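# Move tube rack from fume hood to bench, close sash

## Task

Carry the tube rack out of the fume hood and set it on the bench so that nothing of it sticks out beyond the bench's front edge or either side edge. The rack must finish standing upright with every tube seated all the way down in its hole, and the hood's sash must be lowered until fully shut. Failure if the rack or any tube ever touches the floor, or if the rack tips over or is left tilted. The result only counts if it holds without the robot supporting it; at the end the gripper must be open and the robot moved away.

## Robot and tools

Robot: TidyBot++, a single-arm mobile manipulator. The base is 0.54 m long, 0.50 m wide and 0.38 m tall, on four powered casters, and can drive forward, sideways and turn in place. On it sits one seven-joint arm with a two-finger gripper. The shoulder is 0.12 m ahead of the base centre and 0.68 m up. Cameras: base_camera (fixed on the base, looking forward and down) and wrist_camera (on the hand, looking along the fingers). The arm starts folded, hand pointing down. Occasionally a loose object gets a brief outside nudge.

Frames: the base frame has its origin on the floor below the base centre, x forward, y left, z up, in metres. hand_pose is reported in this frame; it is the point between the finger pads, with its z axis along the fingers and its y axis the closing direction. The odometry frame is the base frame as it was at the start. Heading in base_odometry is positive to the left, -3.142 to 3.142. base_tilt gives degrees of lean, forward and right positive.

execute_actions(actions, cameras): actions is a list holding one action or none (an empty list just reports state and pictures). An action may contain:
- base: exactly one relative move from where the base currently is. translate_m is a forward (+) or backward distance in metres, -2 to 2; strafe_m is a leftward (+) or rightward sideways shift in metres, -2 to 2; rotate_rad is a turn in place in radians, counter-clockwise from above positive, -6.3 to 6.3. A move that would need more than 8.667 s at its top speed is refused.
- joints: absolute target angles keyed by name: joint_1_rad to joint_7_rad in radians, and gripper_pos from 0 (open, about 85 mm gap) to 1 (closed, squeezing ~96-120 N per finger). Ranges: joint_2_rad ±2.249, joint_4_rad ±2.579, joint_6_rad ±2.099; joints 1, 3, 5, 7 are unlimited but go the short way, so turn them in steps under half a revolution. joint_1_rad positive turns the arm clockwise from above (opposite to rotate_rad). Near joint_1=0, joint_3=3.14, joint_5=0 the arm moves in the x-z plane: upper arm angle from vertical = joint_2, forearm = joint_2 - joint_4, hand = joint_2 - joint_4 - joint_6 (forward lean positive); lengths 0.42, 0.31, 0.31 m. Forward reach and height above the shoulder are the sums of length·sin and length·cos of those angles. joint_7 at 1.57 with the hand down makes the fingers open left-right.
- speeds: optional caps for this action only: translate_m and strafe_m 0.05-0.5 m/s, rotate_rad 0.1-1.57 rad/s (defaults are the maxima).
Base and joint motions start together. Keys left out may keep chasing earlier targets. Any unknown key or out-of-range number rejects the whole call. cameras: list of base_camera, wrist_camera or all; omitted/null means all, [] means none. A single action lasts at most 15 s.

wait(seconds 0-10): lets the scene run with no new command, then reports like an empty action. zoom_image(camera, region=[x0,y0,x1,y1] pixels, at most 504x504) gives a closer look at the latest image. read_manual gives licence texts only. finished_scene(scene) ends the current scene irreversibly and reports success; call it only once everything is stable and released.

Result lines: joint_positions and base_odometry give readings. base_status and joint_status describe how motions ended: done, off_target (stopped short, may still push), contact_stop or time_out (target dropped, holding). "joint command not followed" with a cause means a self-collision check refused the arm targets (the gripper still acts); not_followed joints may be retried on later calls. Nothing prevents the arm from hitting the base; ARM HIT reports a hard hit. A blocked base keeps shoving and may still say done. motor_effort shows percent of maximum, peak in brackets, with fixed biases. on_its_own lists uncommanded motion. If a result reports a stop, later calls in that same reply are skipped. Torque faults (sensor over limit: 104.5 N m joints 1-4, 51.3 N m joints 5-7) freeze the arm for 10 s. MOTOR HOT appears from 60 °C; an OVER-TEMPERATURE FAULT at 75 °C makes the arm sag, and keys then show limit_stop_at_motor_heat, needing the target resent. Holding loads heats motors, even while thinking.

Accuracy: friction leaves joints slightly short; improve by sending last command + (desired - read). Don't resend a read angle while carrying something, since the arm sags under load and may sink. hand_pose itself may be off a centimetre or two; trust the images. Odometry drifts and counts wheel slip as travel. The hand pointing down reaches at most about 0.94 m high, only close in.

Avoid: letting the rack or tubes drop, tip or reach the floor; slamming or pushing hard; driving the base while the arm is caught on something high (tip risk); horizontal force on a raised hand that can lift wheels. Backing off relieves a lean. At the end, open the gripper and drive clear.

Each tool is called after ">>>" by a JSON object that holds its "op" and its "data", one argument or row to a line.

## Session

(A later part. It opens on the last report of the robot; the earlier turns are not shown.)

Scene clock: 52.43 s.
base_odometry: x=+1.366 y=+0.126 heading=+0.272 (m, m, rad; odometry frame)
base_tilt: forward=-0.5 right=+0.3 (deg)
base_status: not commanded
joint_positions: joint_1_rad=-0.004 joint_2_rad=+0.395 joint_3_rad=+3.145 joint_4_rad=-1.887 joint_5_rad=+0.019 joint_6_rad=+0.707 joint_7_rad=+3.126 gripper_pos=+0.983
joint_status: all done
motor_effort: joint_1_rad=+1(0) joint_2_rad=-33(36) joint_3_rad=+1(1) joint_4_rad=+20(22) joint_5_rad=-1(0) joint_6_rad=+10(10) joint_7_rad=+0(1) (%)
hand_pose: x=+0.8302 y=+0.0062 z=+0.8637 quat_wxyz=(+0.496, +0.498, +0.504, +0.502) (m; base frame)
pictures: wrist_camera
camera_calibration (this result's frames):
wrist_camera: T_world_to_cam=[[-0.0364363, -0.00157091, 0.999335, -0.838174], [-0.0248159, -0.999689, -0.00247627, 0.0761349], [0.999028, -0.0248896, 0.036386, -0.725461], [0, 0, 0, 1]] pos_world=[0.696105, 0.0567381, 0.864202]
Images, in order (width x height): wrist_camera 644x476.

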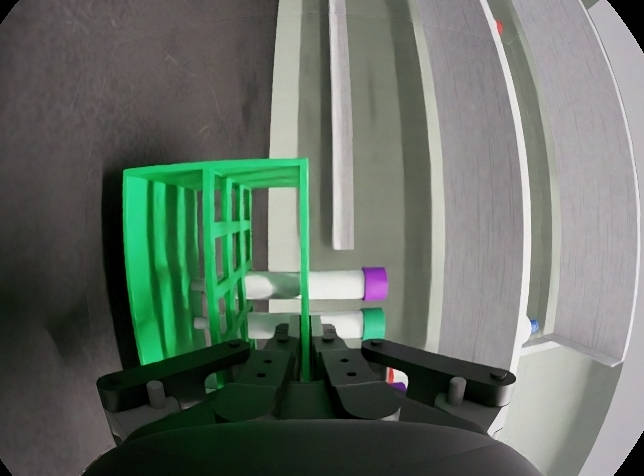

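>>> {"op": "execute_actions", "data": {
  "actions": [
    {"joints": {"joint_2_rad": 0.435, "joint_6_rad": 0.785}}
  ],
  "cameras": ["wrist_camera"]
}}

Scene clock: 53.57 s.
base_odometry: x=+1.366 y=+0.126 heading=+0.272 (m, m, rad; odometry frame)
base_tilt: forward=-0.5 right=+0.3 (deg)
base_status: not commanded
joint_positions: joint_1_rad=-0.004 joint_2_rad=+0.428 joint_3_rad=+3.145 joint_4_rad=-1.887 joint_5_rad=+0.019 joint_6_rad=+0.749 joint_7_rad=+3.127 gripper_pos=+0.983
joint_status: all done
motor_effort: joint_1_rad=+2(1) joint_2_rad=-34(35) joint_3_rad=+0(1) joint_4_rad=+20(21) joint_5_rad=+0(0) joint_6_rad=+10(10) joint_7_rad=+1(0) (%)
hand_pose: x=+0.8362 y=+0.0065 z=+0.8528 quat_wxyz=(+0.498, +0.495, +0.502, +0.505) (m; base frame)
pictures: wrist_camera
camera_calibration (this result's frames):
wrist_camera: T_world_to_cam=[[-0.0448513, -0.0020286, 0.998992, -0.819718], [-0.0241582, -0.999703, -0.00311467, 0.0764718], [0.998702, -0.0242736, 0.044789, -0.737876], [0, 0, 0, 1]] pos_world=[0.702, 0.0568754, 0.852178]
Images, in order (width x height): wrist_camera 644x476.

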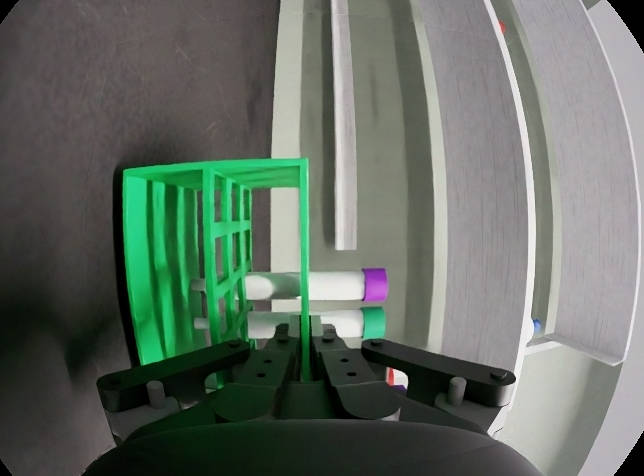

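>>> {"op": "execute_actions", "data": {
  "actions": [
    {"joints": {"joint_2_rad": 0.455}}
  ],
  "cameras": ["wrist_camera"]
}}

Scene clock: 54.40 s.
base_odometry: x=+1.366 y=+0.126 heading=+0.272 (m, m, rad; odometry frame)
base_tilt: forward=-0.5 right=+0.3 (deg)
base_status: not commanded
joint_positions: joint_1_rad=-0.004 joint_2_rad=+0.441 joint_3_rad=+3.145 joint_4_rad=-1.887 joint_5_rad=+0.018 joint_6_rad=+0.753 joint_7_rad=+3.126 gripper_pos=+0.983
joint_status: all done
motor_effort: joint_1_rad=+0(1) joint_2_rad=-34(34) joint_3_rad=+1(0) joint_4_rad=+19(20) joint_5_rad=+0(0) joint_6_rad=+9(10) joint_7_rad=+0(1) (%)
hand_pose: x=+0.8382 y=+0.0065 z=+0.8452 quat_wxyz=(+0.495, +0.498, +0.504, +0.503) (m; base frame)
pictures: wrist_camera
camera_calibration (this result's frames):
wrist_camera: T_world_to_cam=[[-0.0366606, -0.00206676, 0.999326, -0.819161], [-0.0241475, -0.999704, -0.0029534, 0.0763728], [0.999036, -0.0242395, 0.0365999, -0.732972], [0, 0, 0, 1]] pos_world=[0.704079, 0.0568903, 0.84566]
Images, in order (width x height): wrist_camera 644x476.

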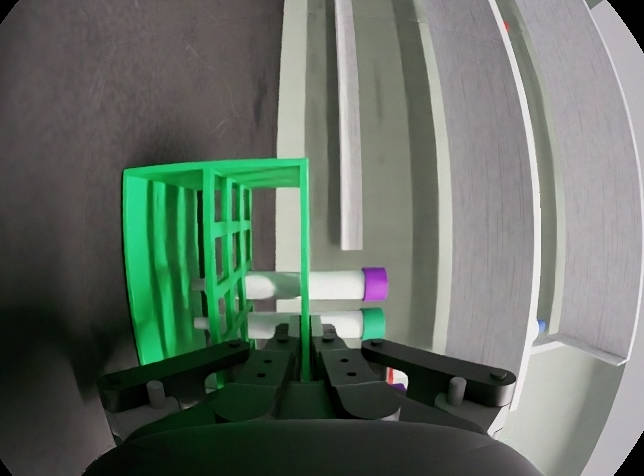

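>>> {"op": "execute_actions", "data": {
  "actions": [
    {"joints": {"joint_2_rad": 0.438, "joint_6_rad": 0.755, "gripper_pos": 0.8}}
  ],
  "cameras": ["wrist_camera"]
}}

>>> {"op": "execute_actions", "data": {
  "actions": [
    {"base": {"translate_m": -0.12}, "speeds": {"translate_m": 0.1}}
  ],
  "cameras": ["wrist_camera"]
}}

Scene clock: 55.30 s.
base_odometry: x=+1.366 y=+0.126 heading=+0.272 (m, m, rad; odometry frame)
base_tilt: forward=-0.5 right=+0.3 (deg)
base_status: not commanded
joint_positions: joint_1_rad=-0.004 joint_2_rad=+0.434 joint_3_rad=+3.145 joint_4_rad=-1.887 joint_5_rad=+0.018 joint_6_rad=+0.754 joint_7_rad=+3.127 gripper_pos=+0.800
joint_status: all done
motor_effort: joint_1_rad=+1(1) joint_2_rad=-32(34) joint_3_rad=+1(0) joint_4_rad=+18(19) joint_5_rad=+0(0) joint_6_rad=+8(8) joint_7_rad=+1(1) (%)
hand_pose: x=+0.8373 y=+0.0065 z=+0.8501 quat_wxyz=(+0.497, +0.496, +0.503, +0.504) (m; base frame)
pictures: wrist_camera
camera_calibration (this result's frames):
wrist_camera: T_world_to_cam=[[-0.043772, -0.00209618, 0.999039, -0.817933], [-0.0241227, -0.999704, -0.00315449, 0.0765123], [0.99875, -0.0242376, 0.0437085, -0.73804], [0, 0, 0, 1]] pos_world=[0.703161, 0.0568868, 0.849648]
Images, in order (width x height): wrist_camera 644x476.

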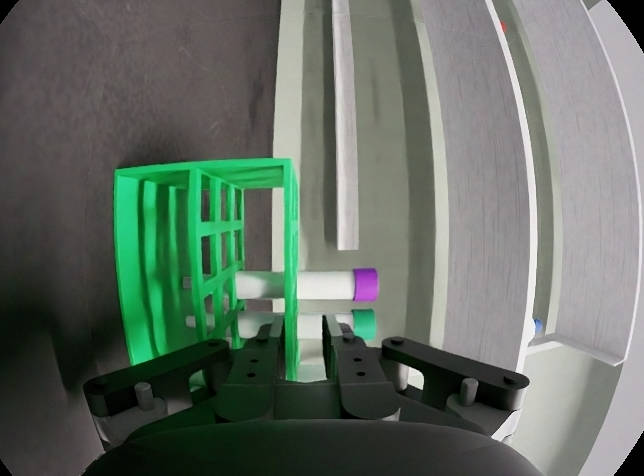

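Scene clock: 57.03 s.
base_odometry: x=+1.250 y=+0.094 heading=+0.272 (m, m, rad; odometry frame)
base_tilt: forward=-0.5 right=+0.3 (deg)
base_status: done
joint_positions: joint_1_rad=-0.004 joint_2_rad=+0.435 joint_3_rad=+3.145 joint_4_rad=-1.887 joint_5_rad=+0.018 joint_6_rad=+0.754 joint_7_rad=+3.126 gripper_pos=+0.800
joint_status: not commanded
motor_effort: joint_1_rad=+0(0) joint_2_rad=-32(36) joint_3_rad=+0(0) joint_4_rad=+18(20) joint_5_rad=+0(1) joint_6_rad=+8(9) joint_7_rad=+1(1) (%)
hand_pose: x=+0.8373 y=+0.0065 z=+0.8499 quat_wxyz=(+0.497, +0.496, +0.503, +0.504) (m; base frame)
pictures: wrist_camera
camera_calibration (this result's frames):
wrist_camera: T_world_to_cam=[[-0.0433891, -0.00209549, 0.999056, -0.818029], [-0.0241245, -0.999704, -0.00314458, 0.0765041], [0.998767, -0.0242382, 0.0433257, -0.737707], [0, 0, 0, 1]] pos_world=[0.70315, 0.0568867, 0.849459]
Images, in order (width x height): wrist_camera 644x476.

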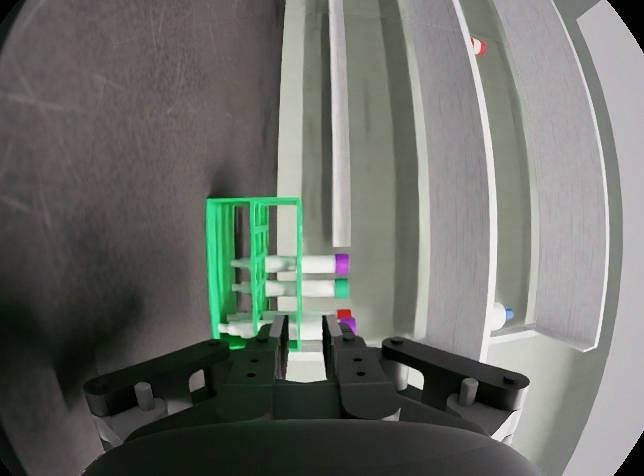

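>>> {"op": "zoom_image", "data": {
  "camera": "wrist_camera",
  "region": [190, 185, 370, 355]
}}

Region (190, 185, 370, 355) of wrist_camera's 644x476 image, scaled by 2.800.

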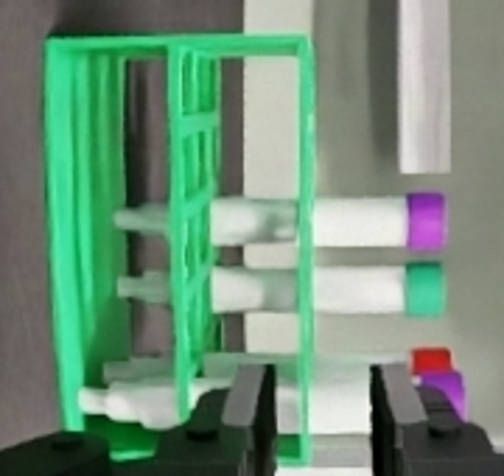

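>>> {"op": "execute_actions", "data": {
  "actions": [
    {"base": {"translate_m": -0.55}, "joints": {"joint_2_rad": 0.40, "joint_7_rad": 1.57, "gripper_pos": 1.0}}
  ],
  "cameras": ["wrist_camera"]
}}

>>> {"op": "zoom_image", "data": {
  "camera": "wrist_camera",
  "region": [220, 170, 420, 330]
}}

Scene clock: 60.50 s.
base_odometry: x=+0.720 y=-0.054 heading=+0.272 (m, m, rad; odometry frame)
base_tilt: forward=-0.5 right=+0.3 (deg)
base_status: done
joint_positions: joint_1_rad=-0.004 joint_2_rad=+0.410 joint_3_rad=+3.145 joint_4_rad=-1.887 joint_5_rad=+0.018 joint_6_rad=+0.754 joint_7_rad=+1.583 gripper_pos=+0.999
joint_status: all done
motor_effort: joint_1_rad=+1(2) joint_2_rad=-33(36) joint_3_rad=+1(0) joint_4_rad=+19(20) joint_5_rad=+0(1) joint_6_rad=+8(9) joint_7_rad=+0(0) (%)
hand_pose: x=+0.8330 y=+0.0063 z=+0.8673 quat_wxyz=(+0.005, +0.697, +0.014, +0.717) (m; base frame)
pictures: wrist_camera
camera_calibration (this result's frames):
wrist_camera: T_world_to_cam=[[-0.0276652, -0.999304, 0.0250313, 0.00237551], [-0.0105998, -0.0247462, -0.999638, 0.923181], [0.999561, -0.0279205, -0.00990784, -0.688637], [0, 0, 0, 1]] pos_world=[0.698186, 0.00599206, 0.915964]
Images, in order (width x height): wrist_camera 644x476.

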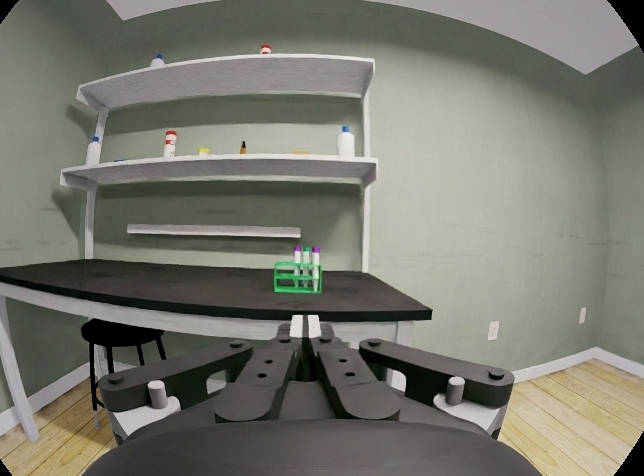

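Region (220, 170, 420, 330) of wrist_camera's 644x476 image, scaled by 2.520; it fills the top 403 rows of this view, and the rest is white.

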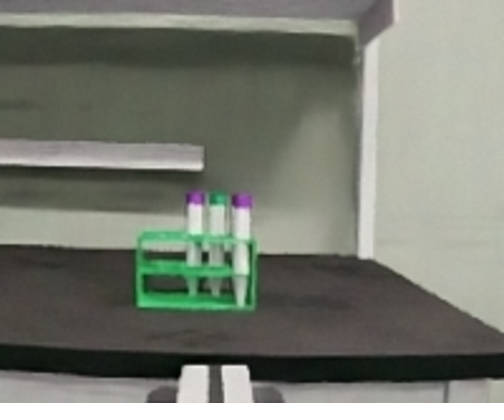

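>>> {"op": "execute_actions", "data": {
  "actions": [
    {"base": {"rotate_rad": -1.571}, "joints": {"joint_2_rad": 0.08, "joint_4_rad": -0.51, "joint_6_rad": -1.08}}
  ],
  "cameras": []
}}

>>> {"op": "execute_actions", "data": {
  "actions": [
    {"base": {"translate_m": 0.7}}
  ]
}}

Scene clock: 63.70 s.
base_odometry: x=+0.720 y=-0.054 heading=-1.299 (m, m, rad; odometry frame)
base_tilt: forward=-0.5 right=+0.3 (deg)
base_status: done
joint_positions: joint_1_rad=+0.015 joint_2_rad=+0.087 joint_3_rad=+3.149 joint_4_rad=-0.518 joint_5_rad=+0.018 joint_6_rad=-1.051 joint_7_rad=+1.583 gripper_pos=+0.999
joint_status: all done
motor_effort: joint_1_rad=+1(6) joint_2_rad=-18(39) joint_3_rad=+1(4) joint_4_rad=+16(24) joint_5_rad=+0(1) joint_6_rad=+9(9) joint_7_rad=+1(1) (%)
hand_pose: x=+0.6445 y=-0.0148 z=+1.3328 quat_wxyz=(+0.021, +0.737, -0.005, +0.676) (m; base frame)
pictures: none
No camera images: the call's "cameras" was empty. Leave "cameras" out to get every camera's image.

Scene clock: 66.47 s.
base_odometry: x=+0.908 y=-0.729 heading=-1.299 (m, m, rad; odometry frame)
base_tilt: forward=-0.5 right=+0.3 (deg)
base_status: done
joint_positions: joint_1_rad=+0.015 joint_2_rad=+0.085 joint_3_rad=+3.149 joint_4_rad=-0.518 joint_5_rad=+0.018 joint_6_rad=-1.053 joint_7_rad=+1.583 gripper_pos=+0.999
joint_status: not commanded
motor_effort: joint_1_rad=+0(2) joint_2_rad=-17(22) joint_3_rad=+1(2) joint_4_rad=+16(17) joint_5_rad=+0(0) joint_6_rad=+8(9) joint_7_rad=+1(1) (%)
hand_pose: x=+0.6427 y=-0.0148 z=+1.3339 quat_wxyz=(+0.021, +0.736, -0.005, +0.676) (m; base frame)
pictures: base_camera, wrist_camera
camera_calibration (this result's frames):
wrist_camera: T_world_to_cam=[[-0.0765952, -0.996732, 0.0256643, -0.0050464], [-0.122827, -0.0161114, -0.992297, 1.44946], [0.989468, -0.0791575, -0.121191, -0.340242], [0, 0, 0, 1]] pos_world=[0.514305, -0.0086098, 1.39719]
Images, in order (width x height): base_camera 644x364, wrist_camera 644x476.

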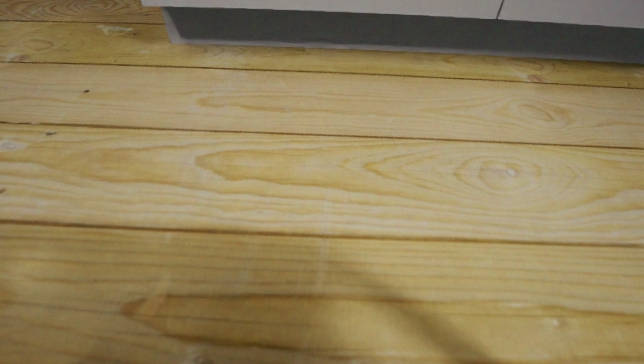

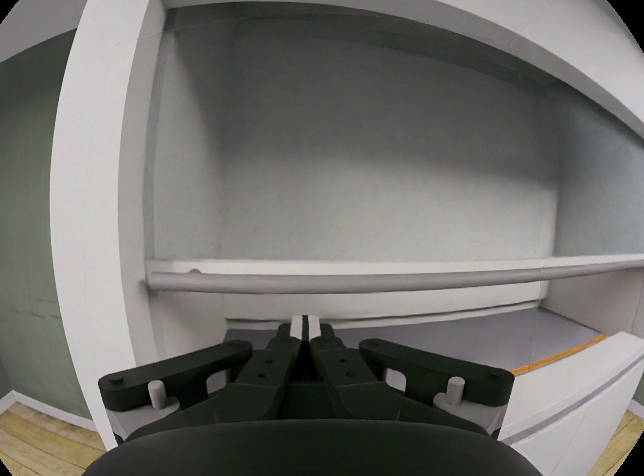

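>>> {"op": "execute_actions", "data": {
  "actions": [
    {"base": {"translate_m": 0.15}, "joints": {"joint_6_rad": -0.97}, "speeds": {"translate_m": 0.3}}
  ],
  "cameras": ["wrist_camera"]
}}

Scene clock: 68.67 s.
base_odometry: x=+0.948 y=-0.873 heading=-1.300 (m, m, rad; odometry frame)
base_tilt: forward=-0.5 right=+0.3 (deg)
base_status: done
joint_positions: joint_1_rad=+0.015 joint_2_rad=+0.089 joint_3_rad=+3.149 joint_4_rad=-0.516 joint_5_rad=+0.018 joint_6_rad=-0.993 joint_7_rad=+1.583 gripper_pos=+0.999
joint_status: all done
motor_effort: joint_1_rad=+0(1) joint_2_rad=-18(23) joint_3_rad=+1(1) joint_4_rad=+16(18) joint_5_rad=+0(0) joint_6_rad=+8(9) joint_7_rad=+1(1) (%)
hand_pose: x=+0.6464 y=-0.0147 z=+1.3511 quat_wxyz=(+0.021, +0.717, -0.005, +0.697) (m; base frame)
pictures: wrist_camera
camera_calibration (this result's frames):
wrist_camera: T_world_to_cam=[[-0.0773527, -0.996728, 0.0234467, -0.00159062], [-0.0656723, -0.0183724, -0.997672, 1.43728], [0.994839, -0.0787124, -0.0640362, -0.422479], [0, 0, 0, 1]] pos_world=[0.514565, -0.00843347, 1.40692]
Images, in order (width x height): wrist_camera 644x476.

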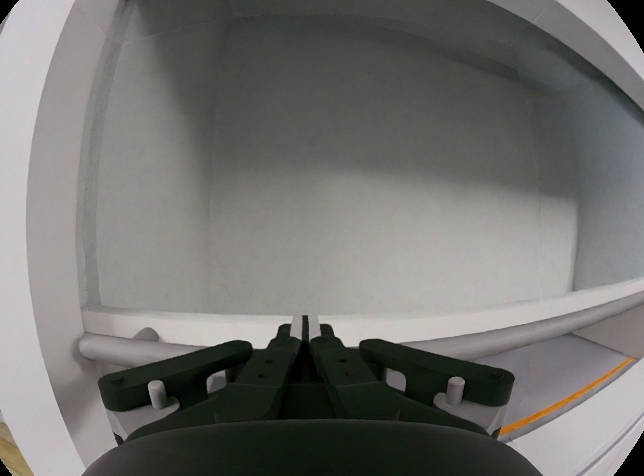

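>>> {"op": "execute_actions", "data": {
  "actions": [
    {"base": {"translate_m": 0.085}, "speeds": {"translate_m": 0.15}}
  ]
}}

Scene clock: 70.37 s.
base_odometry: x=+0.970 y=-0.956 heading=-1.301 (m, m, rad; odometry frame)
base_tilt: forward=-0.5 right=+0.3 (deg)
base_status: done
joint_positions: joint_1_rad=+0.015 joint_2_rad=+0.083 joint_3_rad=+3.149 joint_4_rad=-0.515 joint_5_rad=+0.018 joint_6_rad=-0.993 joint_7_rad=+1.583 gripper_pos=+0.999
joint_status: not commanded
motor_effort: joint_1_rad=+2(1) joint_2_rad=-18(23) joint_3_rad=+1(1) joint_4_rad=+16(17) joint_5_rad=+0(0) joint_6_rad=+9(9) joint_7_rad=+1(1) (%)
hand_pose: x=+0.6420 y=-0.0146 z=+1.3546 quat_wxyz=(+0.021, +0.714, -0.005, +0.700) (m; base frame)
pictures: base_camera, wrist_camera
camera_calibration (this result's frames):
wrist_camera: T_world_to_cam=[[-0.077507, -0.996726, 0.0230315, -0.00128381], [-0.059034, -0.0184723, -0.998085, 1.43677], [0.995243, -0.0787182, -0.057409, -0.42714], [0, 0, 0, 1]] pos_world=[0.509826, -0.00836271, 1.40953]
Images, in order (width x height): base_camera 644x364, wrist_camera 644x476.

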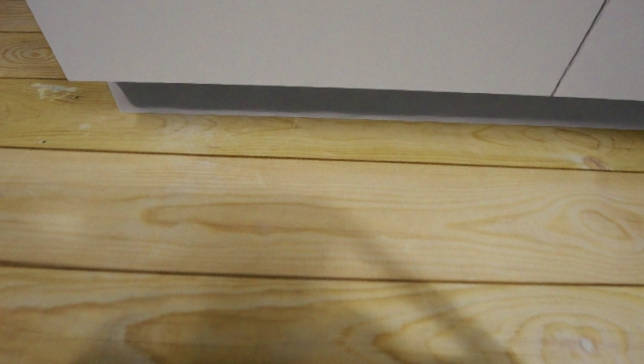

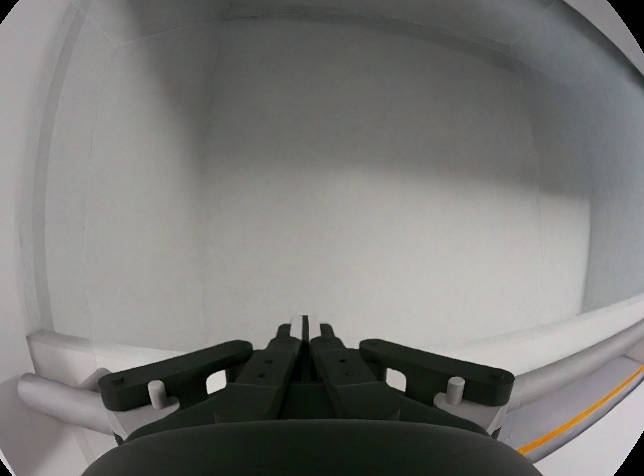

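>>> {"op": "execute_actions", "data": {
  "actions": [
    {"joints": {"joint_2_rad": 0.028, "joint_4_rad": -0.686, "joint_6_rad": -0.89}}
  ],
  "cameras": ["wrist_camera"]
}}

>>> {"op": "execute_actions", "data": {
  "actions": [
    {"joints": {"joint_2_rad": -0.053, "joint_4_rad": -0.93, "joint_6_rad": -0.75}}
  ],
  "cameras": ["wrist_camera"]
}}

Scene clock: 72.57 s.
base_odometry: x=+0.970 y=-0.956 heading=-1.301 (m, m, rad; odometry frame)
base_tilt: forward=-0.5 right=+0.3 (deg)
base_status: not commanded
joint_positions: joint_1_rad=+0.015 joint_2_rad=+0.045 joint_3_rad=+3.149 joint_4_rad=-0.667 joint_5_rad=+0.018 joint_6_rad=-0.915 joint_7_rad=+1.583 gripper_pos=+0.999
joint_status: all done
motor_effort: joint_1_rad=+0(0) joint_2_rad=-17(19) joint_3_rad=+1(1) joint_4_rad=+17(18) joint_5_rad=+0(0) joint_6_rad=+8(8) joint_7_rad=+1(1) (%)
hand_pose: x=+0.6537 y=-0.0148 z=+1.3231 quat_wxyz=(+0.021, +0.726, -0.004, +0.687) (m; base frame)
pictures: wrist_camera
camera_calibration (this result's frames):
wrist_camera: T_world_to_cam=[[-0.0758329, -0.996788, 0.0257594, -0.00457991], [-0.0938857, -0.0185812, -0.99541, 1.42525], [0.992691, -0.0779032, -0.092175, -0.392901], [0, 0, 0, 1]] pos_world=[0.523493, -0.00869047, 1.38261]
Images, in order (width x height): wrist_camera 644x476.

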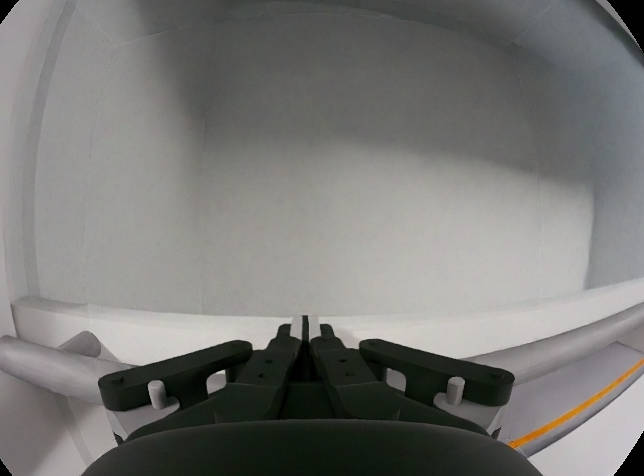

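Scene clock: 73.83 s.
base_odometry: x=+0.970 y=-0.956 heading=-1.301 (m, m, rad; odometry frame)
base_tilt: forward=-0.5 right=+0.3 (deg)
base_status: not commanded
joint_positions: joint_1_rad=+0.015 joint_2_rad=-0.057 joint_3_rad=+3.149 joint_4_rad=-0.875 joint_5_rad=+0.018 joint_6_rad=-0.731 joint_7_rad=+1.583 gripper_pos=+0.999
joint_status: joint_4_rad off_target (ended at -0.875, target -0.930); the others done
motor_effort: joint_1_rad=+1(0) joint_2_rad=-12(17) joint_3_rad=+1(1) joint_4_rad=+11(17) joint_5_rad=+0(0) joint_6_rad=+1(8) joint_7_rad=+1(1) (%)
hand_pose: x=+0.6354 y=-0.0142 z=+1.3237 quat_wxyz=(+0.021, +0.699, -0.003, +0.715) (m; base frame)
pictures: wrist_camera
camera_calibration (this result's frames):
wrist_camera: T_world_to_cam=[[-0.0754433, -0.996879, 0.0232537, -0.00230376], [-0.0169416, -0.0220354, -0.999614, 1.38079], [0.997006, -0.0758081, -0.0152263, -0.479161], [0, 0, 0, 1]] pos_world=[0.500946, -0.00819453, 1.37302]
Images, in order (width x height): wrist_camera 644x476.

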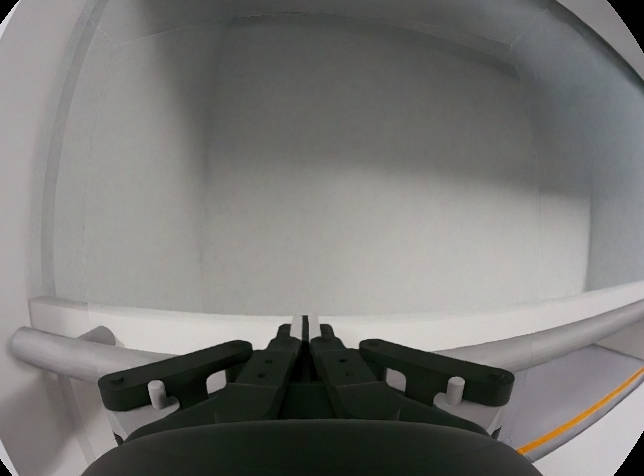

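>>> {"op": "execute_actions", "data": {
  "actions": [
    {"base": {"translate_m": 0.012}, "joints": {"joint_2_rad": -0.07, "joint_4_rad": -1.1, "joint_6_rad": -0.72}}
  ],
  "cameras": ["wrist_camera"]
}}

Scene clock: 75.37 s.
base_odometry: x=+0.974 y=-0.967 heading=-1.302 (m, m, rad; odometry frame)
base_tilt: forward=-0.5 right=+0.3 (deg)
base_status: done
joint_positions: joint_1_rad=+0.014 joint_2_rad=-0.108 joint_3_rad=+3.149 joint_4_rad=-0.981 joint_5_rad=+0.018 joint_6_rad=-0.632 joint_7_rad=+1.583 gripper_pos=+0.999
joint_status: joint_4_rad off_target (ended at -0.981, target -1.100); joint_6_rad off_target (ended at -0.632, target -0.720); the others done
motor_effort: joint_1_rad=-4(4) joint_2_rad=-4(12) joint_3_rad=-4(4) joint_4_rad=+0(13) joint_5_rad=-2(2) joint_6_rad=-9(9) joint_7_rad=+1(2) (%)
hand_pose: x=+0.6248 y=-0.0136 z=+1.3231 quat_wxyz=(+0.021, +0.683, -0.002, +0.730) (m; base frame)
pictures: wrist_camera
camera_calibration (this result's frames):
wrist_camera: T_world_to_cam=[[-0.0746274, -0.99698, 0.0214777, -0.000599473], [0.0280297, -0.0236264, -0.999328, 1.35152], [0.996817, -0.0739752, 0.0297083, -0.52791], [0, 0, 0, 1]] pos_world=[0.488302, -0.00771833, 1.36631]
Images, in order (width x height): wrist_camera 644x476.

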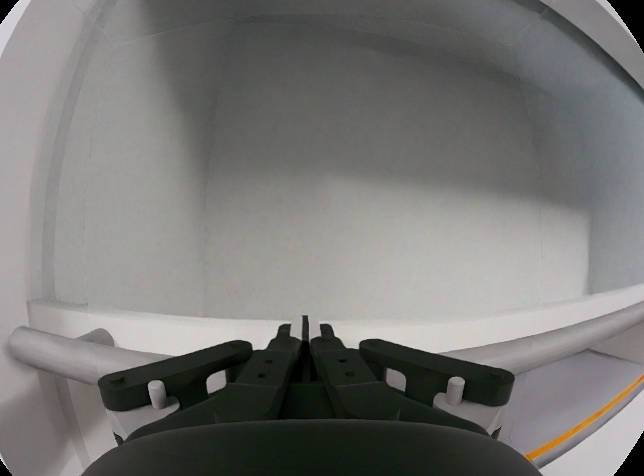

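>>> {"op": "execute_actions", "data": {
  "actions": [
    {"joints": {"joint_2_rad": -0.01, "joint_4_rad": -1.12, "joint_6_rad": -0.88}}
  ],
  "cameras": ["wrist_camera"]
}}

Scene clock: 77.17 s.
base_odometry: x=+0.974 y=-0.967 heading=-1.302 (m, m, rad; odometry frame)
base_tilt: forward=-0.5 right=+0.3 (deg)
base_status: not commanded
joint_positions: joint_1_rad=+0.014 joint_2_rad=-0.104 joint_3_rad=+3.149 joint_4_rad=-0.973 joint_5_rad=+0.018 joint_6_rad=-0.709 joint_7_rad=+1.583 gripper_pos=+0.999
joint_status: joint_2_rad off_target (ended at -0.104, target -0.010); joint_4_rad off_target (ended at -0.973, target -1.120); joint_6_rad off_target (ended at -0.709, target -0.880)
motor_effort: joint_1_rad=+0(2) joint_2_rad=+5(6) joint_3_rad=+0(4) joint_4_rad=-6(10) joint_5_rad=+0(2) joint_6_rad=-12(20) joint_7_rad=+1(1) (%)
hand_pose: x=+0.6264 y=-0.0139 z=+1.3010 quat_wxyz=(+0.021, +0.710, -0.003, +0.704) (m; base frame)
pictures: wrist_camera
camera_calibration (this result's frames):
wrist_camera: T_world_to_cam=[[-0.0739179, -0.996963, 0.024494, -0.004711], [-0.0458713, -0.0211362, -0.998724, 1.37499], [0.996209, -0.0749471, -0.0441697, -0.432371], [0, 0, 0, 1]] pos_world=[0.493456, -0.0080397, 1.35425]
Images, in order (width x height): wrist_camera 644x476.

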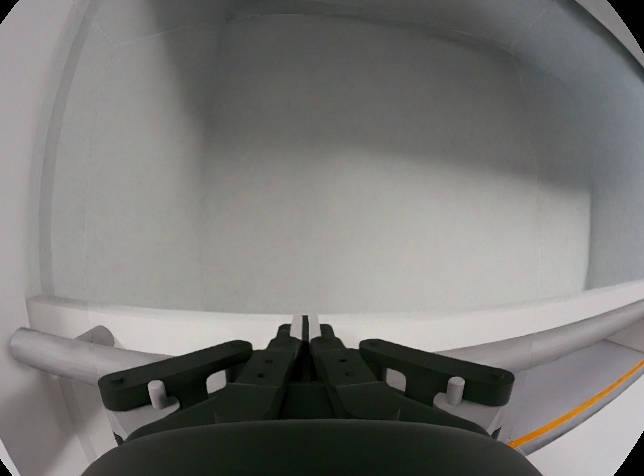

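>>> {"op": "execute_actions", "data": {
  "actions": [
    {"joints": {"joint_2_rad": -0.05, "joint_4_rad": -1.43, "joint_6_rad": -0.68}}
  ],
  "cameras": ["wrist_camera"]
}}

Scene clock: 79.37 s.
base_odometry: x=+0.974 y=-0.967 heading=-1.302 (m, m, rad; odometry frame)
base_tilt: forward=-0.6 right=+0.3 (deg)
base_status: not commanded
joint_positions: joint_1_rad=+0.013 joint_2_rad=-0.186 joint_3_rad=+3.150 joint_4_rad=-1.294 joint_5_rad=+0.018 joint_6_rad=-0.543 joint_7_rad=+1.583 gripper_pos=+0.999
joint_status: joint_2_rad off_target (ended at -0.186, target -0.050); joint_4_rad off_target (ended at -1.294, target -1.430); joint_6_rad off_target (ended at -0.543, target -0.680)
motor_effort: joint_1_rad=+0(4) joint_2_rad=+9(16) joint_3_rad=+1(5) joint_4_rad=-2(17) joint_5_rad=+0(2) joint_6_rad=-8(22) joint_7_rad=+1(1) (%)
hand_pose: x=+0.6330 y=-0.0133 z=+1.2104 quat_wxyz=(+0.020, +0.735, -0.001, +0.678) (m; base frame)
pictures: wrist_camera
camera_calibration (this result's frames):
wrist_camera: T_world_to_cam=[[-0.068818, -0.997207, 0.0290233, -0.0101455], [-0.119182, -0.020666, -0.992657, 1.32384], [0.990485, -0.0717718, -0.117427, -0.350537], [0, 0, 0, 1]] pos_world=[0.504282, -0.00791726, 1.27325]
Images, in order (width x height): wrist_camera 644x476.

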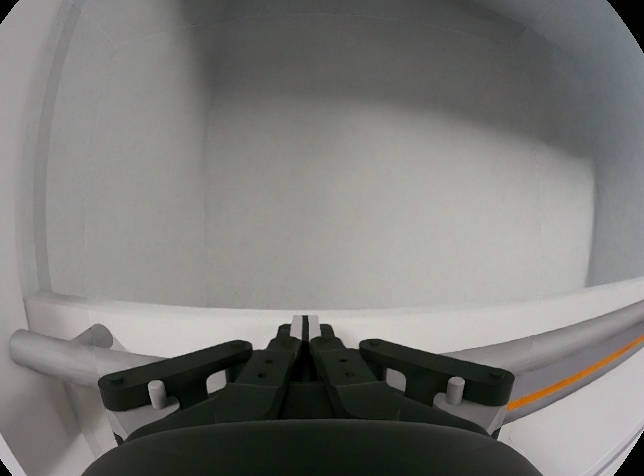

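>>> {"op": "execute_actions", "data": {
  "actions": [
    {"joints": {"joint_2_rad": -0.10, "joint_4_rad": -1.80, "joint_6_rad": -0.34}}
  ],
  "cameras": ["wrist_camera"]
}}

Scene clock: 81.70 s.
base_odometry: x=+0.974 y=-0.967 heading=-1.302 (m, m, rad; odometry frame)
base_tilt: forward=-0.6 right=+0.3 (deg)
base_status: not commanded
joint_positions: joint_1_rad=+0.013 joint_2_rad=-0.251 joint_3_rad=+3.154 joint_4_rad=-1.651 joint_5_rad=+0.018 joint_6_rad=-0.191 joint_7_rad=+1.583 gripper_pos=+0.999
joint_status: joint_2_rad off_target (ended at -0.251, target -0.100); joint_4_rad off_target (ended at -1.651, target -1.800); joint_6_rad off_target (ended at -0.191, target -0.340)
motor_effort: joint_1_rad=+0(5) joint_2_rad=+12(20) joint_3_rad=+0(6) joint_4_rad=-3(18) joint_5_rad=+0(2) joint_6_rad=-9(20) joint_7_rad=+1(1) (%)
hand_pose: x=+0.6353 y=-0.0137 z=+1.1367 quat_wxyz=(+0.019, +0.714, +0.000, +0.700) (m; base frame)
pictures: wrist_camera
camera_calibration (this result's frames):
wrist_camera: T_world_to_cam=[[-0.0678133, -0.997339, 0.0267789, -0.00629593], [-0.0587858, -0.0227999, -0.99801, 1.21869], [0.995965, -0.0692526, -0.0570833, -0.433549], [0, 0, 0, 1]] pos_world=[0.503014, -0.00851768, 1.19168]
Images, in order (width x height): wrist_camera 644x476.

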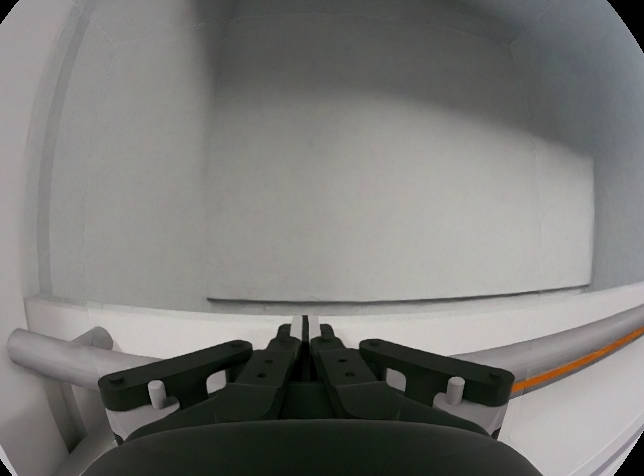

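>>> {"op": "execute_actions", "data": {
  "actions": [
    {"joints": {"joint_2_rad": -0.09, "joint_4_rad": -1.97, "joint_6_rad": -0.21}}
  ],
  "cameras": ["wrist_camera"]
}}

Scene clock: 83.90 s.
base_odometry: x=+0.974 y=-0.967 heading=-1.302 (m, m, rad; odometry frame)
base_tilt: forward=-0.6 right=+0.3 (deg)
base_status: not commanded
joint_positions: joint_1_rad=+0.013 joint_2_rad=-0.253 joint_3_rad=+3.154 joint_4_rad=-1.810 joint_5_rad=+0.018 joint_6_rad=-0.056 joint_7_rad=+1.583 gripper_pos=+0.999
joint_status: joint_2_rad off_target (ended at -0.253, target -0.090); joint_4_rad off_target (ended at -1.810, target -1.970); joint_6_rad off_target (ended at -0.056, target -0.210)
motor_effort: joint_1_rad=-2(5) joint_2_rad=+13(22) joint_3_rad=-1(6) joint_4_rad=-4(16) joint_5_rad=+0(0) joint_6_rad=-11(19) joint_7_rad=+1(1) (%)
hand_pose: x=+0.6390 y=-0.0132 z=+1.0802 quat_wxyz=(+0.018, +0.722, +0.001, +0.692) (m; base frame)
pictures: wrist_camera
camera_calibration (this result's frames):
wrist_camera: T_world_to_cam=[[-0.0652411, -0.997485, 0.0276946, -0.00669997], [-0.0810283, -0.0223664, -0.996461, 1.17507], [0.994574, -0.0672542, -0.0793653, -0.415484], [0, 0, 0, 1]] pos_world=[0.508007, -0.00834414, 1.13812]
Images, in order (width x height): wrist_camera 644x476.

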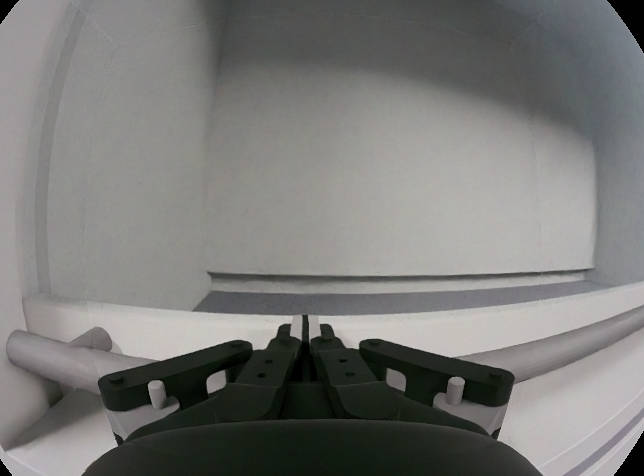

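>>> {"op": "execute_actions", "data": {
  "actions": [
    {"joints": {"joint_2_rad": -0.085, "joint_4_rad": -2.08, "joint_6_rad": -0.10}}
  ],
  "cameras": ["wrist_camera"]
}}

Scene clock: 85.87 s.
base_odometry: x=+0.974 y=-0.967 heading=-1.302 (m, m, rad; odometry frame)
base_tilt: forward=-0.6 right=+0.3 (deg)
base_status: not commanded
joint_positions: joint_1_rad=+0.013 joint_2_rad=-0.249 joint_3_rad=+3.155 joint_4_rad=-1.913 joint_5_rad=+0.018 joint_6_rad=+0.043 joint_7_rad=+1.583 gripper_pos=+0.999
joint_status: joint_2_rad off_target (ended at -0.249, target -0.085); joint_4_rad off_target (ended at -1.913, target -2.080); joint_6_rad off_target (ended at +0.043, target -0.100)
motor_effort: joint_1_rad=-5(5) joint_2_rad=+13(19) joint_3_rad=-6(6) joint_4_rad=-5(14) joint_5_rad=+0(1) joint_6_rad=-11(17) joint_7_rad=+1(1) (%)
hand_pose: x=+0.6394 y=-0.0131 z=+1.0444 quat_wxyz=(+0.018, +0.725, +0.001, +0.689) (m; base frame)
pictures: wrist_camera
camera_calibration (this result's frames):
wrist_camera: T_world_to_cam=[[-0.0643132, -0.997539, 0.0279184, -0.00643498], [-0.0892489, -0.0221146, -0.995764, 1.14391], [0.993931, -0.0665325, -0.087607, -0.409629], [0, 0, 0, 1]] pos_world=[0.508822, -0.00837567, 1.10336]
Images, in order (width x height): wrist_camera 644x476.

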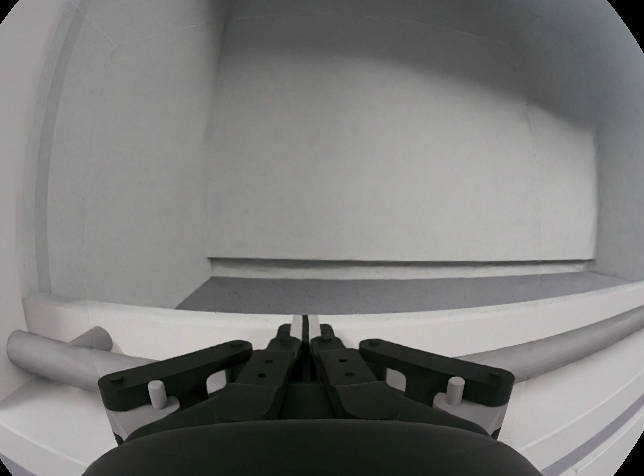

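>>> {"op": "execute_actions", "data": {
  "actions": [
    {"joints": {"joint_2_rad": -0.07, "joint_4_rad": -2.17, "joint_6_rad": -0.04}}
  ],
  "cameras": ["wrist_camera"]
}}

Scene clock: 87.37 s.
base_odometry: x=+0.974 y=-0.967 heading=-1.302 (m, m, rad; odometry frame)
base_tilt: forward=-0.6 right=+0.3 (deg)
base_status: not commanded
joint_positions: joint_1_rad=+0.014 joint_2_rad=-0.240 joint_3_rad=+3.155 joint_4_rad=-1.979 joint_5_rad=+0.016 joint_6_rad=+0.109 joint_7_rad=+1.583 gripper_pos=+0.999
joint_status: joint_2_rad off_target (ended at -0.240, target -0.070); joint_4_rad off_target (ended at -1.979, target -2.170); joint_6_rad off_target (ended at +0.109, target -0.040)
motor_effort: joint_1_rad=-5(5) joint_2_rad=+16(17) joint_3_rad=-6(7) joint_4_rad=-13(16) joint_5_rad=+1(1) joint_6_rad=-16(20) joint_7_rad=+1(1) (%)
hand_pose: x=+0.6396 y=-0.0134 z=+1.0197 quat_wxyz=(+0.017, +0.728, +0.000, +0.686) (m; base frame)
pictures: wrist_camera
camera_calibration (this result's frames):
wrist_camera: T_world_to_cam=[[-0.0643266, -0.997572, 0.026677, -0.00469402], [-0.0972929, -0.0203357, -0.995048, 1.12379], [0.993175, -0.0666035, -0.0957485, -0.403296], [0, 0, 0, 1]] pos_world=[0.509577, -0.00869052, 1.07973]
Images, in order (width x height): wrist_camera 644x476.

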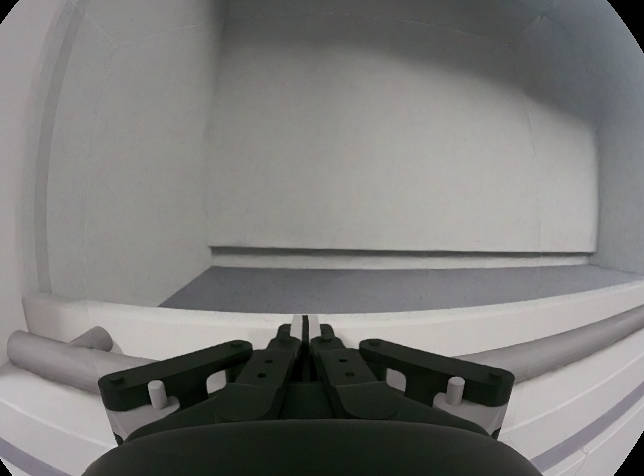

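>>> {"op": "execute_actions", "data": {
  "actions": [
    {"joints": {"joint_2_rad": -0.05, "joint_4_rad": -2.23, "joint_6_rad": -0.06}}
  ],
  "cameras": ["wrist_camera"]
}}

Scene clock: 88.23 s.
base_odometry: x=+0.974 y=-0.967 heading=-1.302 (m, m, rad; odometry frame)
base_tilt: forward=-0.5 right=+0.3 (deg)
base_status: not commanded
joint_positions: joint_1_rad=+0.014 joint_2_rad=-0.240 joint_3_rad=+3.155 joint_4_rad=-1.983 joint_5_rad=+0.016 joint_6_rad=+0.116 joint_7_rad=+1.583 gripper_pos=+0.999
joint_status: joint_2_rad off_target (ended at -0.240, target -0.050); joint_4_rad off_target (ended at -1.983, target -2.230); joint_6_rad off_target (ended at +0.116, target -0.060)
motor_effort: joint_1_rad=-6(6) joint_2_rad=+18(18) joint_3_rad=-7(7) joint_4_rad=-21(21) joint_5_rad=+1(1) joint_6_rad=-22(23) joint_7_rad=+1(1) (%)
hand_pose: x=+0.6395 y=-0.0134 z=+1.0193 quat_wxyz=(+0.017, +0.727, +0.000, +0.687) (m; base frame)
pictures: wrist_camera
camera_calibration (this result's frames):
wrist_camera: T_world_to_cam=[[-0.0645136, -0.997586, 0.0257054, -0.00361365], [-0.0944925, -0.0195366, -0.995334, 1.12192], [0.993433, -0.0666415, -0.093004, -0.406165], [0, 0, 0, 1]] pos_world=[0.509278, -0.0087538, 1.07901]
Images, in order (width x height): wrist_camera 644x476.

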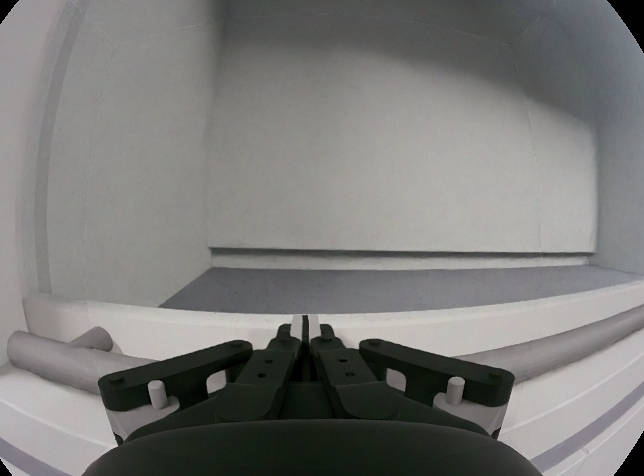

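It's at the bottom stop. Release the push and back away.

>>> {"op": "execute_actions", "data": {
  "actions": [
    {"joints": {"joint_2_rad": -0.27, "joint_4_rad": -1.95, "joint_6_rad": 0.13}}
  ],
  "cameras": []
}}

>>> {"op": "execute_actions", "data": {
  "actions": [
    {"base": {"translate_m": -0.45}, "joints": {"joint_1_rad": -0.5}}
  ],
  "cameras": ["wrist_camera"]
}}

Scene clock: 90.07 s.
base_odometry: x=+0.974 y=-0.967 heading=-1.302 (m, m, rad; odometry frame)
base_tilt: forward=-0.5 right=+0.3 (deg)
base_status: not commanded
joint_positions: joint_1_rad=+0.011 joint_2_rad=-0.247 joint_3_rad=+3.154 joint_4_rad=-1.967 joint_5_rad=+0.016 joint_6_rad=+0.117 joint_7_rad=+1.583 gripper_pos=+0.999
joint_status: all done
motor_effort: joint_1_rad=+1(5) joint_2_rad=-13(18) joint_3_rad=+1(7) joint_4_rad=+23(24) joint_5_rad=+0(1) joint_6_rad=+8(22) joint_7_rad=+2(1) (%)
hand_pose: x=+0.6382 y=-0.0111 z=+1.0329 quat_wxyz=(+0.016, +0.718, +0.001, +0.695) (m; base frame)
pictures: none
No camera images: the call's "cameras" was empty. Leave "cameras" out to get every camera's image.

Scene clock: 92.43 s.
base_odometry: x=+0.854 y=-0.533 heading=-1.302 (m, m, rad; odometry frame)
base_tilt: forward=-0.5 right=+0.3 (deg)
base_status: done
joint_positions: joint_1_rad=-0.487 joint_2_rad=-0.264 joint_3_rad=+3.154 joint_4_rad=-1.962 joint_5_rad=+0.016 joint_6_rad=+0.117 joint_7_rad=+1.583 gripper_pos=+0.999
joint_status: all done
motor_effort: joint_1_rad=+1(1) joint_2_rad=-11(16) joint_3_rad=+1(3) joint_4_rad=+23(24) joint_5_rad=+0(0) joint_6_rad=+8(9) joint_7_rad=+0(1) (%)
hand_pose: x=+0.5750 y=+0.2356 z=+1.0453 quat_wxyz=(-0.158, +0.688, +0.177, +0.686) (m; base frame)
pictures: wrist_camera
camera_calibration (this result's frames):
wrist_camera: T_world_to_cam=[[0.422939, -0.905839, 0.0240629, -0.0602196], [-0.0320838, -0.0415077, -0.998623, 1.11929], [0.90559, 0.421584, -0.0466179, -0.436097], [0, 0, 0, 1]] pos_world=[0.456306, 0.175762, 1.09886]
Images, in order (width x height): wrist_camera 644x476.

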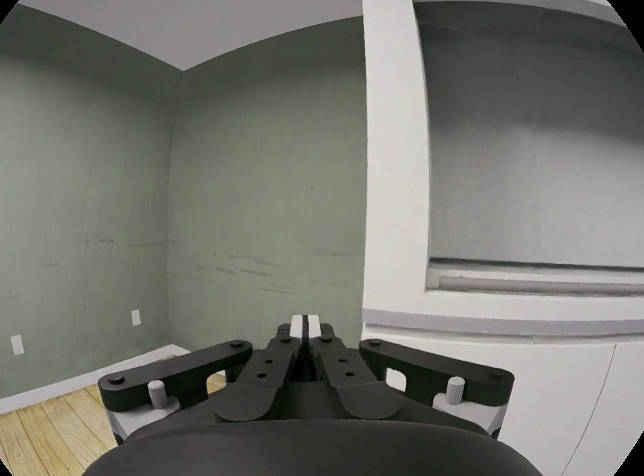

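Sash is shut. Quick check of the rack on the bench.

>>> {"op": "execute_actions", "data": {
  "actions": [
    {"joints": {"joint_1_rad": -1.8}}
  ],
  "cameras": ["wrist_camera"]
}}

Scene clock: 95.10 s.
base_odometry: x=+0.854 y=-0.533 heading=-1.302 (m, m, rad; odometry frame)
base_tilt: forward=-0.6 right=+0.3 (deg)
base_status: not commanded
joint_positions: joint_1_rad=-1.785 joint_2_rad=-0.264 joint_3_rad=+3.153 joint_4_rad=-1.962 joint_5_rad=+0.016 joint_6_rad=+0.117 joint_7_rad=+1.583 gripper_pos=+0.999
joint_status: all done
motor_effort: joint_1_rad=+1(2) joint_2_rad=-13(13) joint_3_rad=+1(2) joint_4_rad=+24(24) joint_5_rad=+0(0) joint_6_rad=+9(8) joint_7_rad=+1(1) (%)
hand_pose: x=+0.0148 y=+0.5026 z=+1.0453 quat_wxyz=(-0.540, +0.441, +0.557, +0.451) (m; base frame)
pictures: wrist_camera
camera_calibration (this result's frames):
wrist_camera: T_world_to_cam=[[0.986249, 0.163482, 0.0242096, -0.127354], [0.0314822, -0.0420416, -0.99862, 1.11172], [-0.162239, 0.98565, -0.0466102, -0.309025], [0, 0, 0, 1]] pos_world=[0.0404676, 0.372149, 1.09886]
Images, in order (width x height): wrist_camera 644x476.

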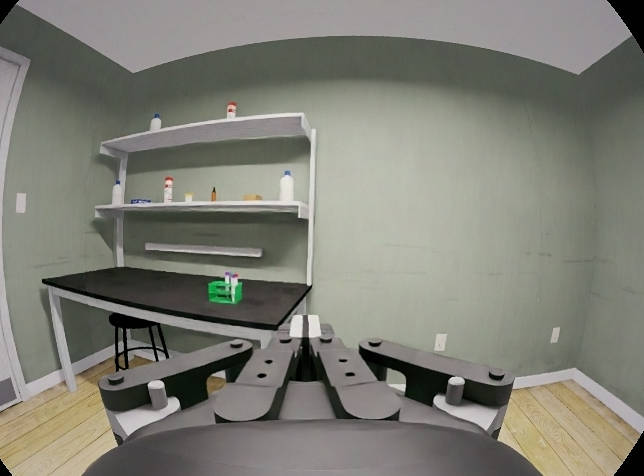

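>>> {"op": "zoom_image", "data": {
  "camera": "wrist_camera",
  "region": [170, 250, 310, 340]
}}

Region (170, 250, 310, 340) of wrist_camera's 644x476 image, scaled by 3.600; it fills the top 324 rows of this view, and the rest is white.

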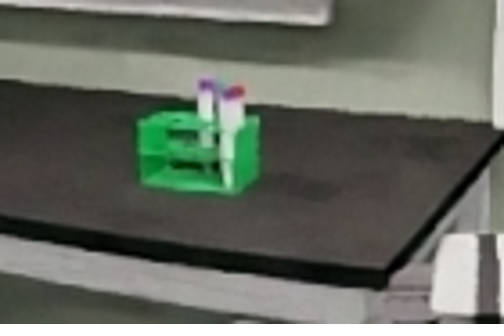

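>>> {"op": "finished_scene", "data": {
  "scene": 1
}}

The scene is finished: the task was done.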